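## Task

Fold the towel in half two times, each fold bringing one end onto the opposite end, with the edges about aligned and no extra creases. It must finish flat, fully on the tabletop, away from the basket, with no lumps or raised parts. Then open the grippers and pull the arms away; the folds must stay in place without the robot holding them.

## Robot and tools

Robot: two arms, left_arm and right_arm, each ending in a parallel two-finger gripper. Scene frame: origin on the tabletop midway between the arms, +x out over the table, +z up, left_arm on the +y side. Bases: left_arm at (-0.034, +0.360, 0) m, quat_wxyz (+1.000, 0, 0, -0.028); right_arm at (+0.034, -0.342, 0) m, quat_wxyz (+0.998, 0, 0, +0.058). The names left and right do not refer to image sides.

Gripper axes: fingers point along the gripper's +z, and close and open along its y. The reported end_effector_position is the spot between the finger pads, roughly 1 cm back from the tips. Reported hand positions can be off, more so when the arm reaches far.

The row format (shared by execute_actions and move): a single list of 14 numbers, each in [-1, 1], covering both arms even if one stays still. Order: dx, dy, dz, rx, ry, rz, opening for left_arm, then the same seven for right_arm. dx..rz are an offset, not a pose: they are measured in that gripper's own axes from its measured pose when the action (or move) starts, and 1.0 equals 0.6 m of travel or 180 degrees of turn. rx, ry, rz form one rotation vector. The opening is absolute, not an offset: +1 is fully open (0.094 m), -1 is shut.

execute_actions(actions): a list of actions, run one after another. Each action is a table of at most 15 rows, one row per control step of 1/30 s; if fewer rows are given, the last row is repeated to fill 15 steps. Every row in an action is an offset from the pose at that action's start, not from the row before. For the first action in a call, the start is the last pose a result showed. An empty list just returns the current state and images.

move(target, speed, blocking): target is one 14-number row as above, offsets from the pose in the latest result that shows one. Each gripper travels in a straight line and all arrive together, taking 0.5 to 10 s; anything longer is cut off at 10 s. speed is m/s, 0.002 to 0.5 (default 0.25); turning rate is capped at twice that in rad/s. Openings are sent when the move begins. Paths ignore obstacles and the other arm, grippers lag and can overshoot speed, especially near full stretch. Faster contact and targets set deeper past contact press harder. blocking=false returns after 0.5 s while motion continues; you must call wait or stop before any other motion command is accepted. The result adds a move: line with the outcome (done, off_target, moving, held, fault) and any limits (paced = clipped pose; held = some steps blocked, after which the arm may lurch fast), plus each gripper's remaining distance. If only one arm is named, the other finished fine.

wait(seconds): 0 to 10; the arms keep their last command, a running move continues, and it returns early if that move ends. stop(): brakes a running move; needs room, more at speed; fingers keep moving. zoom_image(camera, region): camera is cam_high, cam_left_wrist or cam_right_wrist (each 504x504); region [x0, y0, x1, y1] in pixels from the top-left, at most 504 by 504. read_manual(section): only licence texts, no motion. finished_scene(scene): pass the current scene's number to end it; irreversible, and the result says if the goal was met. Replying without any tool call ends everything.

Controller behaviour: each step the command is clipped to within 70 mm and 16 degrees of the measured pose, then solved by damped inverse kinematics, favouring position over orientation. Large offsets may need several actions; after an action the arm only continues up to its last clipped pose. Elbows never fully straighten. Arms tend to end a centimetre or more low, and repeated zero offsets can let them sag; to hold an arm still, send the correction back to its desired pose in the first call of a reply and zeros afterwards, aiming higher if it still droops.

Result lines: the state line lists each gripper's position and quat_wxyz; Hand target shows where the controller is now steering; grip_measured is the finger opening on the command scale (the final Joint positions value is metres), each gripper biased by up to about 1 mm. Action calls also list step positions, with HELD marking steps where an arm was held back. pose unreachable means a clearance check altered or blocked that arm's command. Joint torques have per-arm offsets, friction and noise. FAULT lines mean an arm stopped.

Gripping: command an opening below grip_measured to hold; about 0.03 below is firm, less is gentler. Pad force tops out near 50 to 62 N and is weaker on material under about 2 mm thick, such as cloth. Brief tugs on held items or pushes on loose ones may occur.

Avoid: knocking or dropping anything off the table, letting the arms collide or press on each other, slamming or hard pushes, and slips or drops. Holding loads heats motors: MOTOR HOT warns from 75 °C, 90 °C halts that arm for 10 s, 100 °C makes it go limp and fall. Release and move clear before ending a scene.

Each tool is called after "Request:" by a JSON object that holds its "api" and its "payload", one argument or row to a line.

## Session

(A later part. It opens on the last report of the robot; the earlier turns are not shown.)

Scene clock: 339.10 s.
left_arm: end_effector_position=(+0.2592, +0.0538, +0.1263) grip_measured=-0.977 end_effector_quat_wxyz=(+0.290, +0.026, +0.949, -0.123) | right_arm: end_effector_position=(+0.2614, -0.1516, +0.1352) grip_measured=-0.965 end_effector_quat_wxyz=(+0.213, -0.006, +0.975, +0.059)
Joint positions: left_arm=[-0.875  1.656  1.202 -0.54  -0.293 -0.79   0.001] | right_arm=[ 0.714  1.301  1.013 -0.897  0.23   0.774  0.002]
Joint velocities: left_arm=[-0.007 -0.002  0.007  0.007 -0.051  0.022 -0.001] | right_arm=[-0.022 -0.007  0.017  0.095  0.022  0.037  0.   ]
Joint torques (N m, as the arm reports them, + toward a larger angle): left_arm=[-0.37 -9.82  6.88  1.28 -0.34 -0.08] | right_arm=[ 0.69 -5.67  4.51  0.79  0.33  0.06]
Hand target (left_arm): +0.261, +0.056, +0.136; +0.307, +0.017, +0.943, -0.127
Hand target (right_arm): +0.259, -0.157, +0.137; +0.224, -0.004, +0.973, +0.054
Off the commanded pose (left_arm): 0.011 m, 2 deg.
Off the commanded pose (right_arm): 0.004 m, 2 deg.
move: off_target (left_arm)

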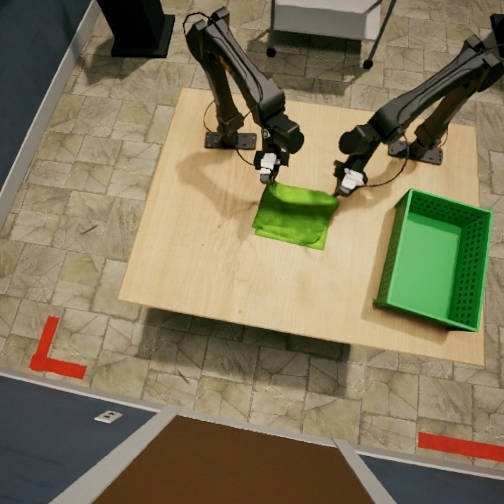

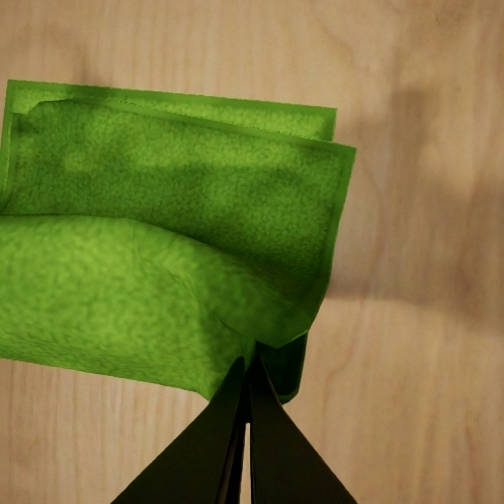

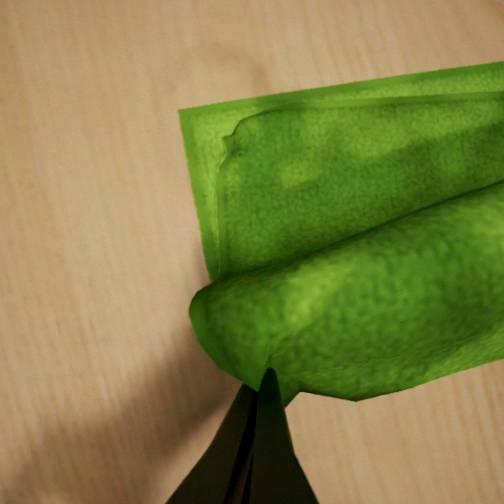

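Request:
{"api": "move", "payload": {
  "target": [-0.09,0.015,0.073,0,0.18,0,-1, -0.094,-0.006,0.073,0,0.14,0,-1],
  "speed": 0.08
}}

Request:
{"api": "move", "payload": {
  "target": [-0.08,0.03,0.125,0,0,0,-1, -0.075,-0.01,0.13,0,0,0,-1],
  "speed": 0.08
}}

Scene clock: 353.43 s.
left_arm: end_effector_position=(+0.3245, +0.0497, +0.1159) grip_measured=-0.977 end_effector_quat_wxyz=(+0.011, +0.060, +0.993, -0.104) | right_arm: end_effector_position=(+0.3260, -0.1510, +0.1160) grip_measured=-0.965 end_effector_quat_wxyz=(-0.001, -0.021, +0.999, +0.050)
Joint positions: left_arm=[-0.6    2.272  2.189 -1.351  0.16  -0.546  0.001] | right_arm=[ 0.414  1.817  1.533 -1.238 -0.088  0.492  0.002]
Joint velocities: left_arm=[-0.002 -0.007  0.012 -0.022 -0.125  0.022  0.001] | right_arm=[-0.017  0.012  0.017  0.037 -0.051 -0.051 -0.   ]
Joint torques (N m, as the arm reports them, + toward a larger angle): left_arm=[  0.72 -11.57   9.95   0.37   0.17   0.12] | right_arm=[-0.69 -6.43  7.66  0.16 -0.1  -0.02]
Hand target (left_arm): +0.328, +0.051, +0.119; +0.012, +0.062, +0.992, -0.107
Hand target (right_arm): +0.331, -0.151, +0.118; -0.003, -0.018, +0.998, +0.053
Off the commanded pose (left_arm): 0.006 m, 1 deg.
Off the commanded pose (right_arm): 0.006 m, 1 deg.
move: done

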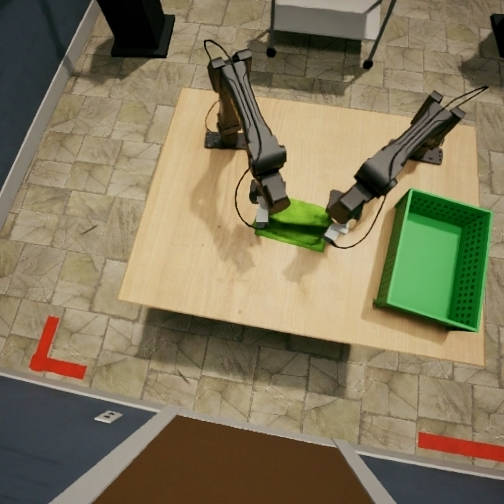

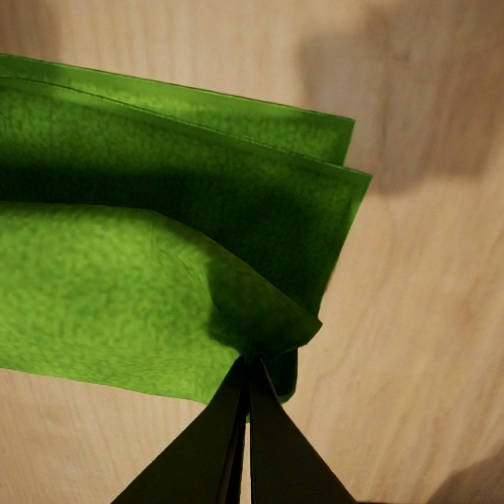

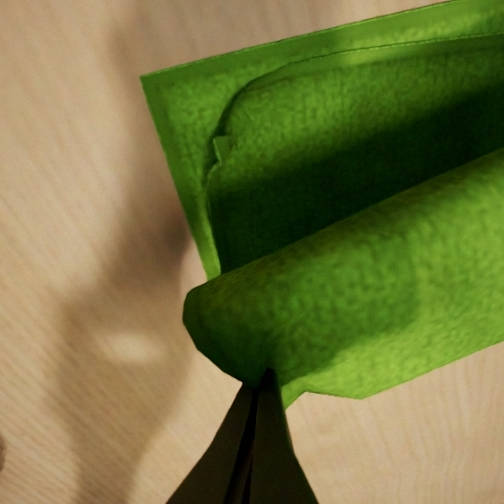

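Scene clock: 355.07 s.
left_arm: end_effector_position=(+0.3641, +0.0473, +0.0369) grip_measured=-0.977 end_effector_quat_wxyz=(-0.004, +0.057, +0.994, -0.093) | right_arm: end_effector_position=(+0.3708, -0.1426, +0.0478) grip_measured=-0.965 end_effector_quat_wxyz=(+0.008, -0.023, +0.998, +0.053)
Joint positions: left_arm=[-0.555  2.495  2.271 -1.256  0.162 -0.504  0.001] | right_arm=[ 0.375  2.006  1.513 -1.017 -0.088  0.447  0.002]
Joint velocities: left_arm=[-0.017  0.017  0.002 -0.022 -0.007  0.051 -0.001] | right_arm=[ 0.007 -0.007 -0.012  0.022  0.022 -0.037 -0.001]
Joint torques (N m, as the arm reports them, + toward a larger angle): left_arm=[  0.67 -13.15   9.8    0.55   0.18   0.14] | right_arm=[-0.82 -7.78  4.18  0.41 -0.04  0.02]
Hand target (left_arm): +0.374, +0.044, +0.041; +0.011, +0.060, +0.993, -0.104
Hand target (right_arm): +0.370, -0.148, +0.038; -0.001, -0.021, +0.999, +0.049
Off the commanded pose (left_arm): 0.012 m, 2 deg.
Off the commanded pose (right_arm): 0.011 m, 1 deg.
move: off_target (left_arm, right_arm)

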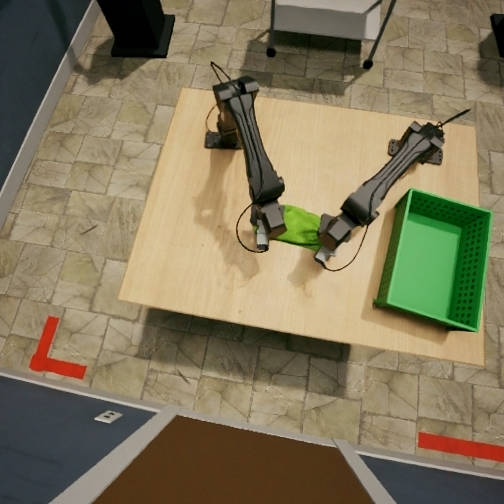

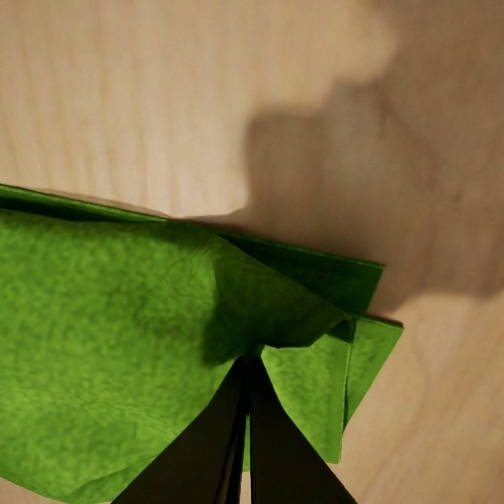

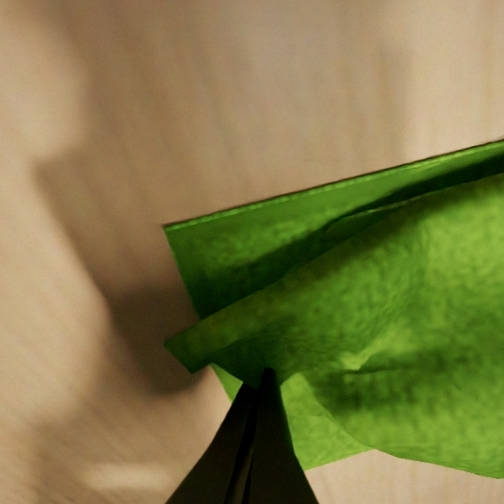

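Request:
{"api": "move", "payload": {
  "target": [-0.03,0.025,0,0,0,0,-1, 0,-0.03,0.02,0,0,0,-1],
  "speed": 0.05
}}

Request:
{"api": "move", "payload": {
  "target": [0,0,0,0,0,0,0, 0,0,0,0,0,0,0]
}}

Request:
{"api": "move", "payload": {
  "target": [0.1,0.1,-0.25,0,0,0,0, 0.1,0.15,-0.3,0,0,0,0]
}}

Request:
{"api": "zoom_image", "payload": {
  "camera": "cam_high",
  "region": [200, 150, 400, 300]
}}

Scene clock: 363.33 s.
left_arm: end_effector_position=(+0.3794, +0.0526, +0.0349) grip_measured=-0.978 end_effector_quat_wxyz=(-0.004, +0.057, +0.993, -0.100) | right_arm: end_effector_position=(+0.3731, -0.1514, +0.0368) grip_measured=-0.965 end_effector_quat_wxyz=(+0.009, -0.027, +0.998, +0.057)
Joint positions: left_arm=[-0.524  2.548  2.36  -1.287  0.178 -0.473  0.001] | right_arm=[ 0.348  2.006  1.467 -0.968 -0.095  0.414  0.002]
Joint velocities: left_arm=[ 0.007  0.027 -0.012 -0.022 -0.007 -0.051 -0.   ] | right_arm=[ 0.007  0.007  0.017  0.051  0.037  0.022 -0.001]
Joint torques (N m, as the arm reports them, + toward a larger angle): left_arm=[  0.97 -12.95   9.62   0.25   0.04   0.1 ] | right_arm=[-0.96 -9.39  3.56  0.36  0.   -0.02]
Hand target (left_arm): +0.384, +0.060, +0.034; -0.004, +0.057, +0.994, -0.093
Hand target (right_arm): +0.372, -0.159, +0.034; +0.007, -0.023, +0.998, +0.053
Off the commanded pose (left_arm): 0.008 m, 1 deg.
Off the commanded pose (right_arm): 0.008 m, 1 deg.
move: done

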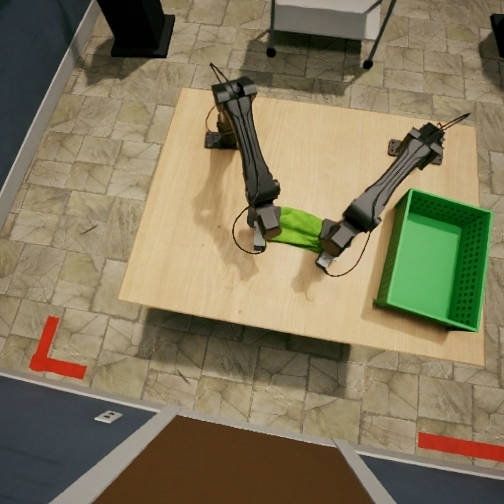

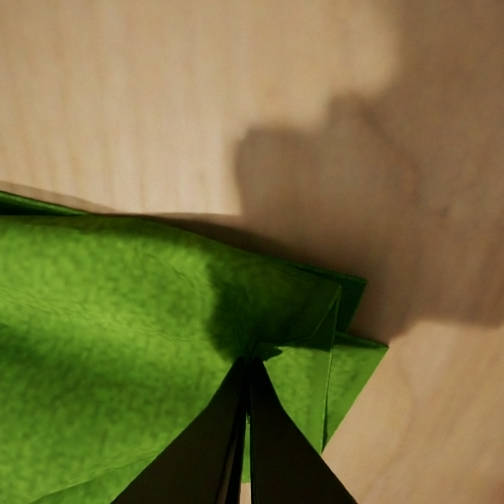

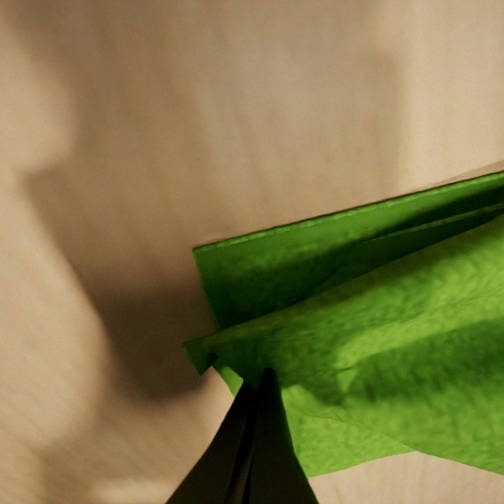

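Scene clock: 363.83 s.
left_arm: end_effector_position=(+0.3794, +0.0525, +0.0349) grip_measured=-0.003 end_effector_quat_wxyz=(-0.004, +0.057, +0.993, -0.101) | right_arm: end_effector_position=(+0.3731, -0.1514, +0.0368) grip_measured=-0.003 end_effector_quat_wxyz=(+0.009, -0.027, +0.998, +0.057)
Joint positions: left_arm=[-0.524  2.548  2.36  -1.287  0.178 -0.473  0.047] | right_arm=[ 0.348  2.006  1.467 -0.968 -0.096  0.414  0.047]
Joint velocities: left_arm=[-0.002  0.002  0.012  0.007  0.007 -0.051 -0.   ] | right_arm=[-0.007 -0.002 -0.007 -0.066  0.007 -0.037  0.001]
Joint torques (N m, as the arm reports them, + toward a larger angle): left_arm=[  0.04 -13.96   7.23   0.42   0.14  -0.01] | right_arm=[ 0.02 -8.71  5.3   0.3  -0.04  0.03]
Hand target (left_arm): +0.379, +0.053, +0.035; -0.003, +0.057, +0.993, -0.100
Hand target (right_arm): +0.373, -0.151, +0.037; +0.009, -0.027, +0.998, +0.057
Off the commanded pose (left_arm): 0.000 m, 0 deg.
Off the commanded pose (right_arm): 0.000 m, 0 deg.
move: done

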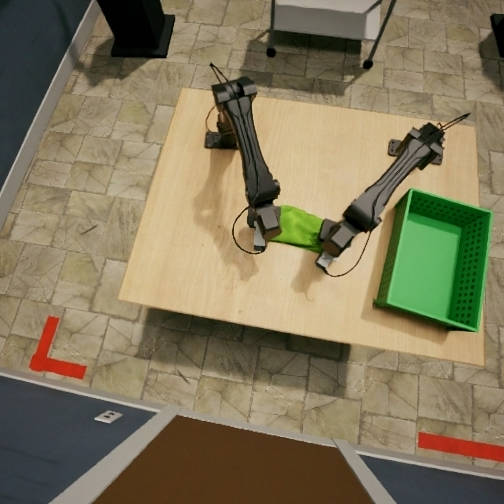

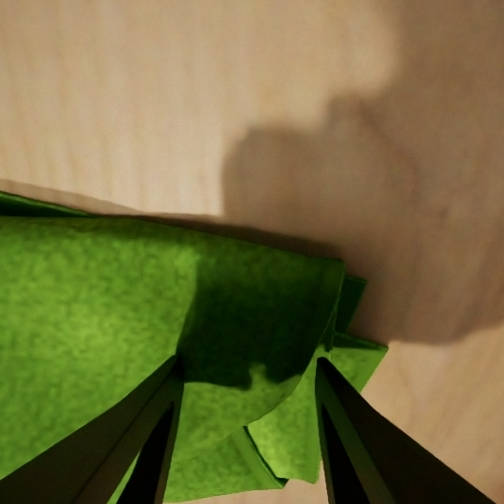

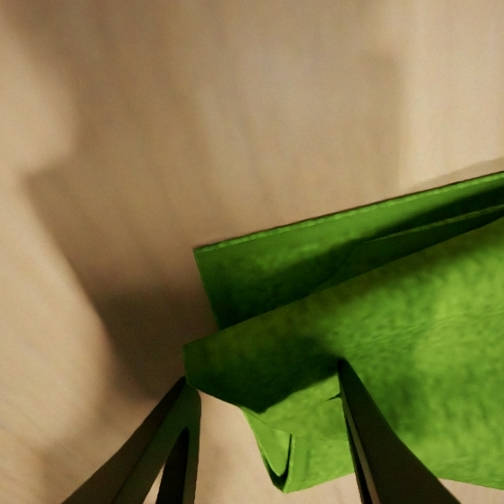

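Scene clock: 365.30 s.
left_arm: end_effector_position=(+0.3325, +0.1485, +0.1629) grip_measured=-0.003 end_effector_quat_wxyz=(-0.003, +0.054, +0.994, -0.096) | right_arm: end_effector_position=(+0.3075, -0.0838, +0.2147) grip_measured=-0.003 end_effector_quat_wxyz=(+0.028, -0.026, +0.996, +0.084)
Joint positions: left_arm=[-0.394  2.137  2.163 -1.528  0.181 -0.348  0.047] | right_arm=[ 0.592  1.888  2.013 -1.545 -0.095  0.664  0.047]
Joint velocities: left_arm=[-0.002  0.012  0.012 -0.051 -0.022 -0.022  0.001] | right_arm=[-0.002 -0.002  0.007 -0.051 -0.081  0.007 -0.001]
Joint torques (N m, as the arm reports them, + toward a larger angle): left_arm=[  0.34 -11.83   6.83   0.27   0.22   0.1 ] | right_arm=[ 0.38 -8.75  6.69  0.31  0.05  0.05]
Hand target (left_arm): +0.329, +0.150, +0.167; -0.005, +0.058, +0.993, -0.100
Hand target (right_arm): +0.307, -0.085, +0.224; +0.039, -0.025, +0.995, +0.086
Off the commanded pose (left_arm): 0.007 m, 1 deg.
Off the commanded pose (right_arm): 0.010 m, 4 deg.
joint sent to its limit (right arm) — the command would take joint 4 (wrist pitch) past its lower limit, so that joint was sent only as far as its limit.
move: off_target (right_arm)

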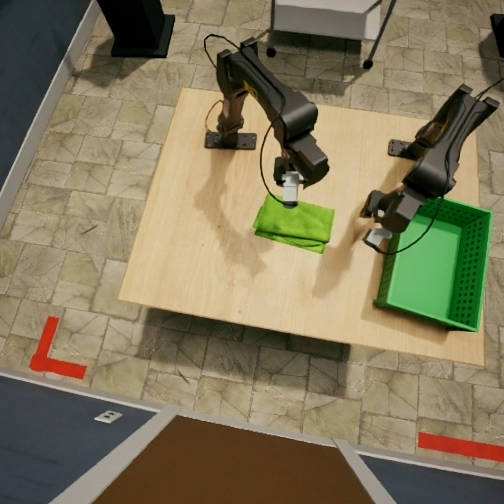

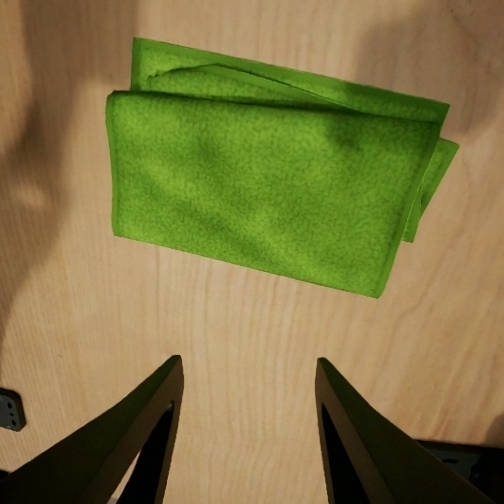

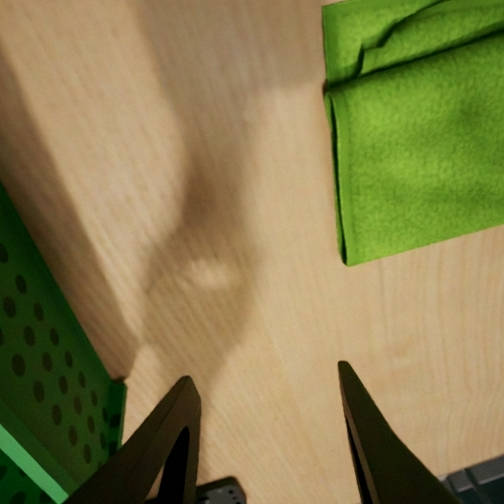

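Region (200, 150, 400, 300) of cam_high's 504x504 image, scaled by 2.520, with more detail than that image has; it fills the top 378 rows of this view, and the rest is white.

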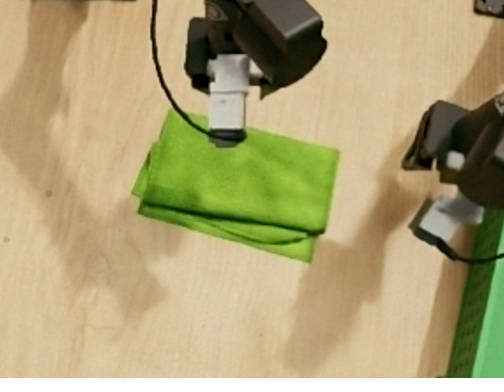

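Request:
{"api": "move", "payload": {
  "target": [-0.06,-0.087,0.193,-0.06,0,0,0, -0.05,-0.135,0.325,0,0,0,-1],
  "speed": 0.12
}}

Scene clock: 379.73 s.
left_arm: end_effector_position=(+0.3606, +0.0710, +0.0587) grip_measured=-0.003 end_effector_quat_wxyz=(-0.001, +0.056, +0.998, -0.007) | right_arm: end_effector_position=(+0.3491, -0.1280, +0.0223) grip_measured=-0.978 end_effector_quat_wxyz=(+0.031, -0.028, +0.996, +0.082)
Joint positions: left_arm=[-0.573  2.545  2.464 -1.484  0.013 -0.518  0.047] | right_arm=[ 0.424  1.936  1.297 -0.797 -0.113  0.493  0.001]
Joint velocities: left_arm=[ 0.017  0.007  0.002 -0.051 -0.037 -0.051 -0.001] | right_arm=[-0.017 -0.012  0.007 -0.051 -0.007 -0.037 -0.   ]
Joint torques (N m, as the arm reports them, + toward a larger angle): left_arm=[ -0.56 -13.2    9.51   0.14  -0.08  -0.11] | right_arm=[-0.62 -7.16  3.78  0.77 -0.09 -0.02]
Hand target (left_arm): +0.361, +0.069, +0.062; +0.004, +0.055, +0.998, -0.003
Hand target (right_arm): +0.351, -0.131, +0.012; +0.029, -0.026, +0.996, +0.083
Off the commanded pose (left_arm): 0.001 m, 1 deg.
Off the commanded pose (right_arm): 0.012 m, 0 deg.
move: off_target (right_arm)

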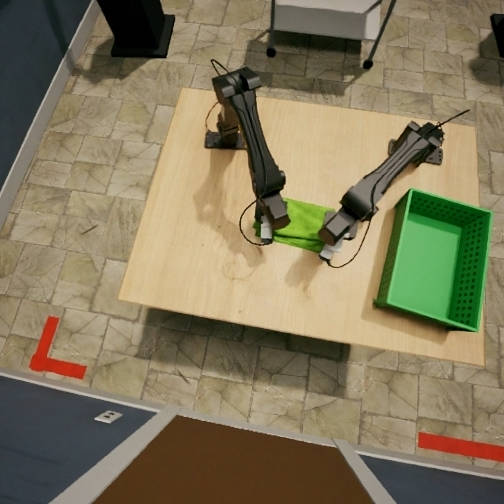

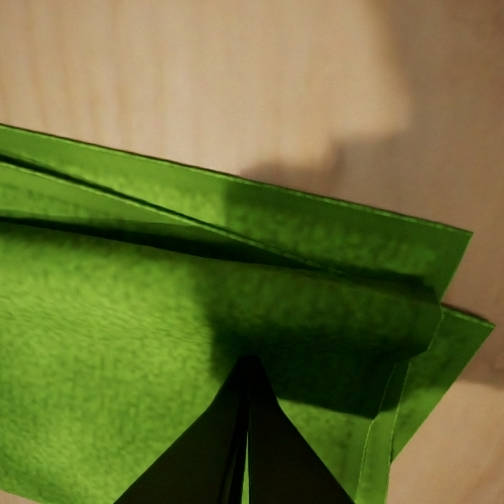

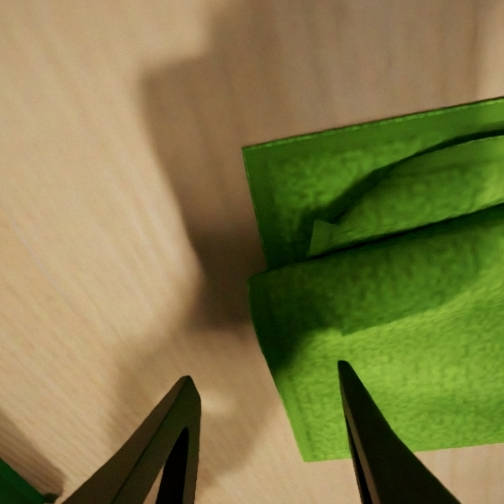

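Request:
{"api": "move", "payload": {
  "target": [-0.012,-0.01,0.09,0,0,0,0, 0,0,0.02,0,0,0,-1],
  "speed": 0.05
}}

Request:
{"api": "move", "payload": {
  "target": [0,0,0.025,0,0,0,-1, 0,0,0.02,0,0,0,-1]
}}

Request:
{"api": "move", "payload": {
  "target": [-0.03,0,-0.05,0,0,0,-1, 0,0,0.02,0,0,0,-1],
  "speed": 0.05
}}

Request:
{"api": "move", "payload": {
  "target": [-0.05,0,0.02,0,0,0,-1, 0,0,0.02,0,0,0,-1],
  "speed": 0.05
}}

Scene clock: 389.50 s.
left_arm: end_effector_position=(+0.3633, +0.0688, +0.0224) grip_measured=-0.003 end_effector_quat_wxyz=(-0.006, +0.056, +0.998, -0.005) | right_arm: end_effector_position=(+0.3492, -0.1280, +0.0223) grip_measured=-0.978 end_effector_quat_wxyz=(+0.031, -0.028, +0.996, +0.082)
Joint positions: left_arm=[-0.573  2.567  2.361 -1.37   0.014 -0.519  0.047] | right_arm=[ 0.424  1.936  1.297 -0.797 -0.113  0.492  0.001]
Joint velocities: left_arm=[-0.017 -0.002 -0.002 -0.037 -0.081 -0.037 -0.001] | right_arm=[-0.002  0.002  0.022 -0.095 -0.066  0.051  0.001]
Joint torques (N m, as the arm reports them, + toward a larger angle): left_arm=[ -0.58 -12.11   4.43   0.72   0.02  -0.09] | right_arm=[ 0.28 -6.74  3.82  0.78 -0.05  0.08]
Hand target (left_arm): +0.366, +0.063, +0.005; -0.002, +0.056, +0.998, -0.007
Hand target (right_arm): +0.349, -0.126, +0.011; +0.030, -0.028, +0.996, +0.082
Off the commanded pose (left_arm): 0.019 m, 1 deg.
Off the commanded pose (right_arm): 0.012 m, 0 deg.
move: off_target (left_arm, right_arm)

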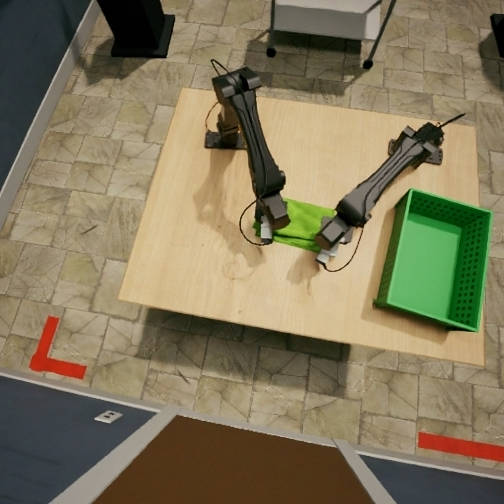

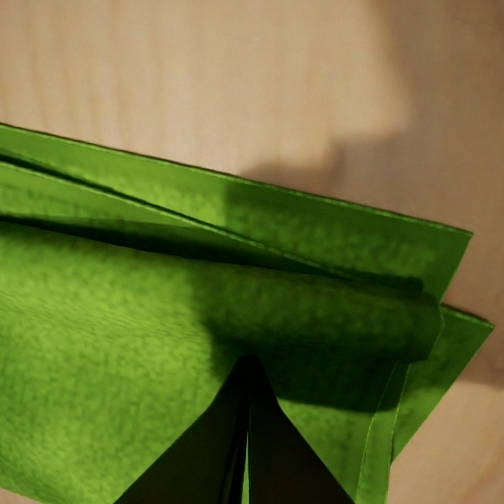

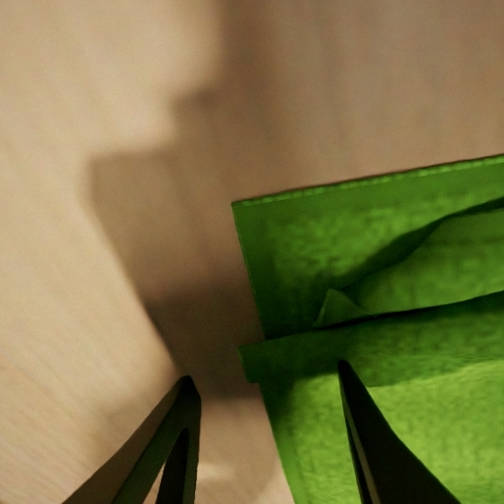

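Scene clock: 390.20 s.
left_arm: end_effector_position=(+0.3623, +0.0667, +0.0200) grip_measured=-0.990 end_effector_quat_wxyz=(-0.006, +0.056, +0.998, -0.011) | right_arm: end_effector_position=(+0.3497, -0.1276, +0.0224) grip_measured=-0.978 end_effector_quat_wxyz=(+0.032, -0.028, +0.996, +0.083)
Joint positions: left_arm=[-0.574  2.556  2.331 -1.344  0.025 -0.519  0.   ] | right_arm=[ 0.424  1.936  1.297 -0.794 -0.113  0.492  0.001]
Joint velocities: left_arm=[-0.007 -0.002 -0.002  0.007 -0.022 -0.007  0.001] | right_arm=[ 0.002  0.002  0.007 -0.037  0.007  0.007 -0.001]
Joint torques (N m, as the arm reports them, + toward a larger angle): left_arm=[ -0.08 -13.08   4.22   0.55  -0.07   0.  ] | right_arm=[ 0.25 -6.78  3.81  0.76 -0.05  0.08]
Hand target (left_arm): +0.363, +0.069, +0.008; -0.006, +0.056, +0.998, -0.004
Hand target (right_arm): +0.349, -0.126, +0.011; +0.031, -0.028, +0.996, +0.082
Off the commanded pose (left_arm): 0.013 m, 1 deg.
Off the commanded pose (right_arm): 0.012 m, 0 deg.
move: off_target (left_arm, right_arm)

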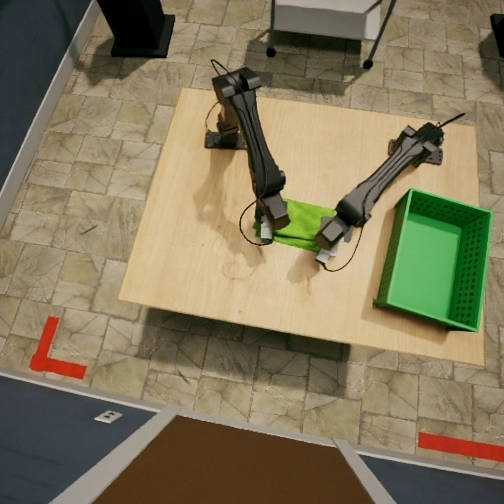

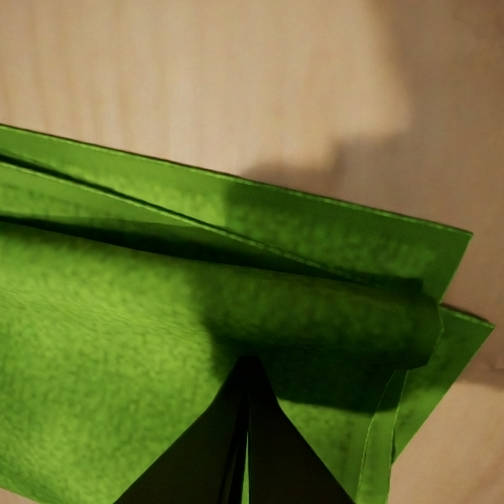

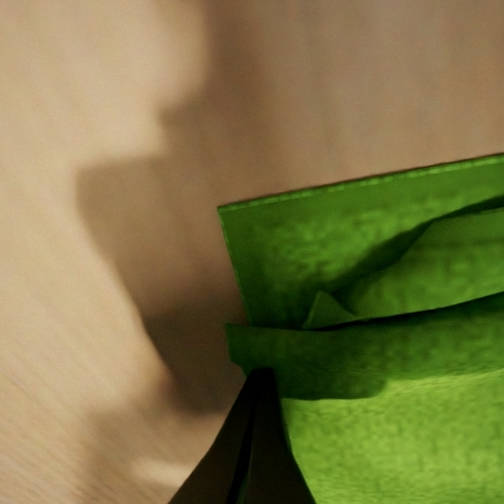

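Scene clock: 391.43 s.
left_arm: end_effector_position=(+0.3777, +0.0627, +0.0496) grip_measured=-0.990 end_effector_quat_wxyz=(+0.004, +0.055, +0.998, -0.017) | right_arm: end_effector_position=(+0.3497, -0.1276, +0.0224) grip_measured=-0.978 end_effector_quat_wxyz=(+0.032, -0.028, +0.996, +0.083)
Joint positions: left_arm=[-0.563  2.69   2.706 -1.562  0.025 -0.509  0.   ] | right_arm=[ 0.424  1.936  1.297 -0.794 -0.113  0.492  0.001]
Joint velocities: left_arm=[-0.022  0.007 -0.032 -0.022 -0.037 -0.037 -0.   ] | right_arm=[-0.007 -0.012 -0.022 -0.051  0.007 -0.022  0.001]
Joint torques (N m, as the arm reports them, + toward a larger angle): left_arm=[  0.62 -13.37   9.4    0.17   0.01   0.08] | right_arm=[ 0.29 -6.88  3.86  0.78 -0.03  0.06]
Hand target (left_arm): +0.381, +0.066, +0.050; +0.004, +0.055, +0.998, -0.017
Hand target (right_arm): +0.350, -0.126, +0.011; +0.032, -0.028, +0.996, +0.083
Off the commanded pose (left_arm): 0.004 m, 1 deg.
Off the commanded pose (right_arm): 0.012 m, 0 deg.
joint sent to its limit (left arm) — the command would take joint 4 (wrist pitch) past its lower limit, so that joint was sent only as far as its limit.
move: off_target (right_arm)

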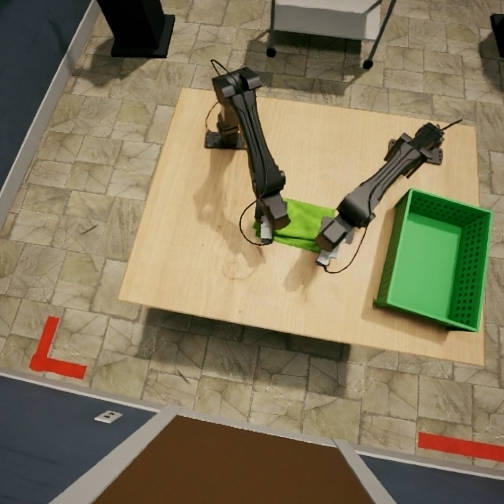

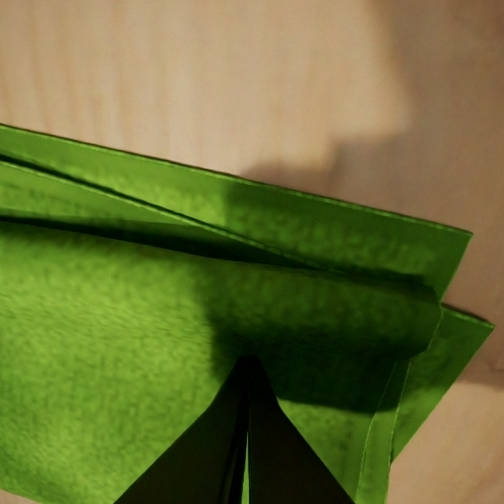

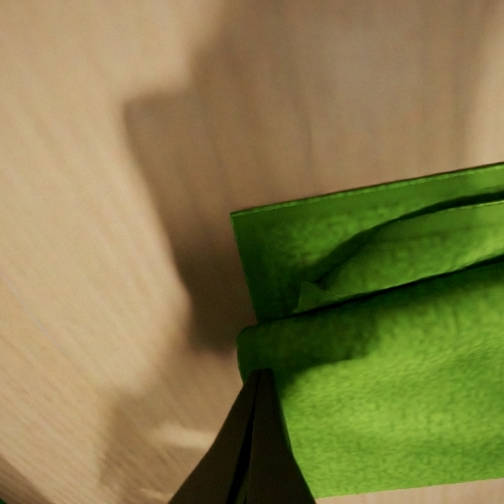

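Scene clock: 392.40 s.
left_arm: end_effector_position=(+0.3970, +0.0614, +0.0347) grip_measured=-0.990 end_effector_quat_wxyz=(+0.019, +0.052, +0.998, -0.026) | right_arm: end_effector_position=(+0.3497, -0.1276, +0.0224) grip_measured=-0.978 end_effector_quat_wxyz=(+0.032, -0.028, +0.996, +0.083)
Joint positions: left_arm=[-0.543  2.784  2.831 -1.558  0.025 -0.496  0.   ] | right_arm=[ 0.424  1.936  1.297 -0.794 -0.113  0.492  0.001]
Joint velocities: left_arm=[-0.007  0.012 -0.022 -0.037 -0.11  -0.081 -0.001] | right_arm=[-0.012 -0.022 -0.002 -0.081 -0.022  0.007 -0.   ]
Joint torques (N m, as the arm reports them, + toward a larger angle): left_arm=[  0.6  -13.95   9.49   0.53   0.06   0.08] | right_arm=[ 0.26 -6.8   3.95  0.78 -0.03  0.07]
Hand target (left_arm): +0.407, +0.059, +0.038; +0.036, +0.054, +0.997, -0.037
Hand target (right_arm): +0.350, -0.126, +0.011; +0.032, -0.028, +0.996, +0.083
Off the commanded pose (left_arm): 0.011 m, 2 deg.
Off the commanded pose (right_arm): 0.012 m, 0 deg.
elbow stopped short (left arm): the move would have taken joint 3 (elbow) straighter than the controller allows; a more bent joint 3 avoids this.
move: off_target (left_arm, right_arm)

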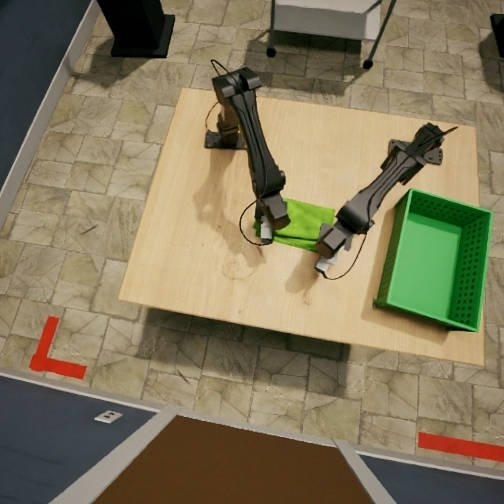

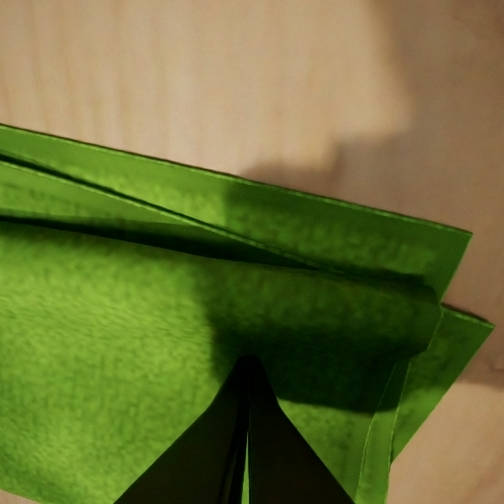

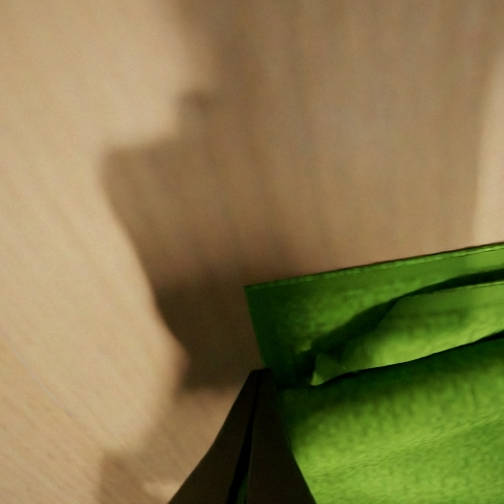

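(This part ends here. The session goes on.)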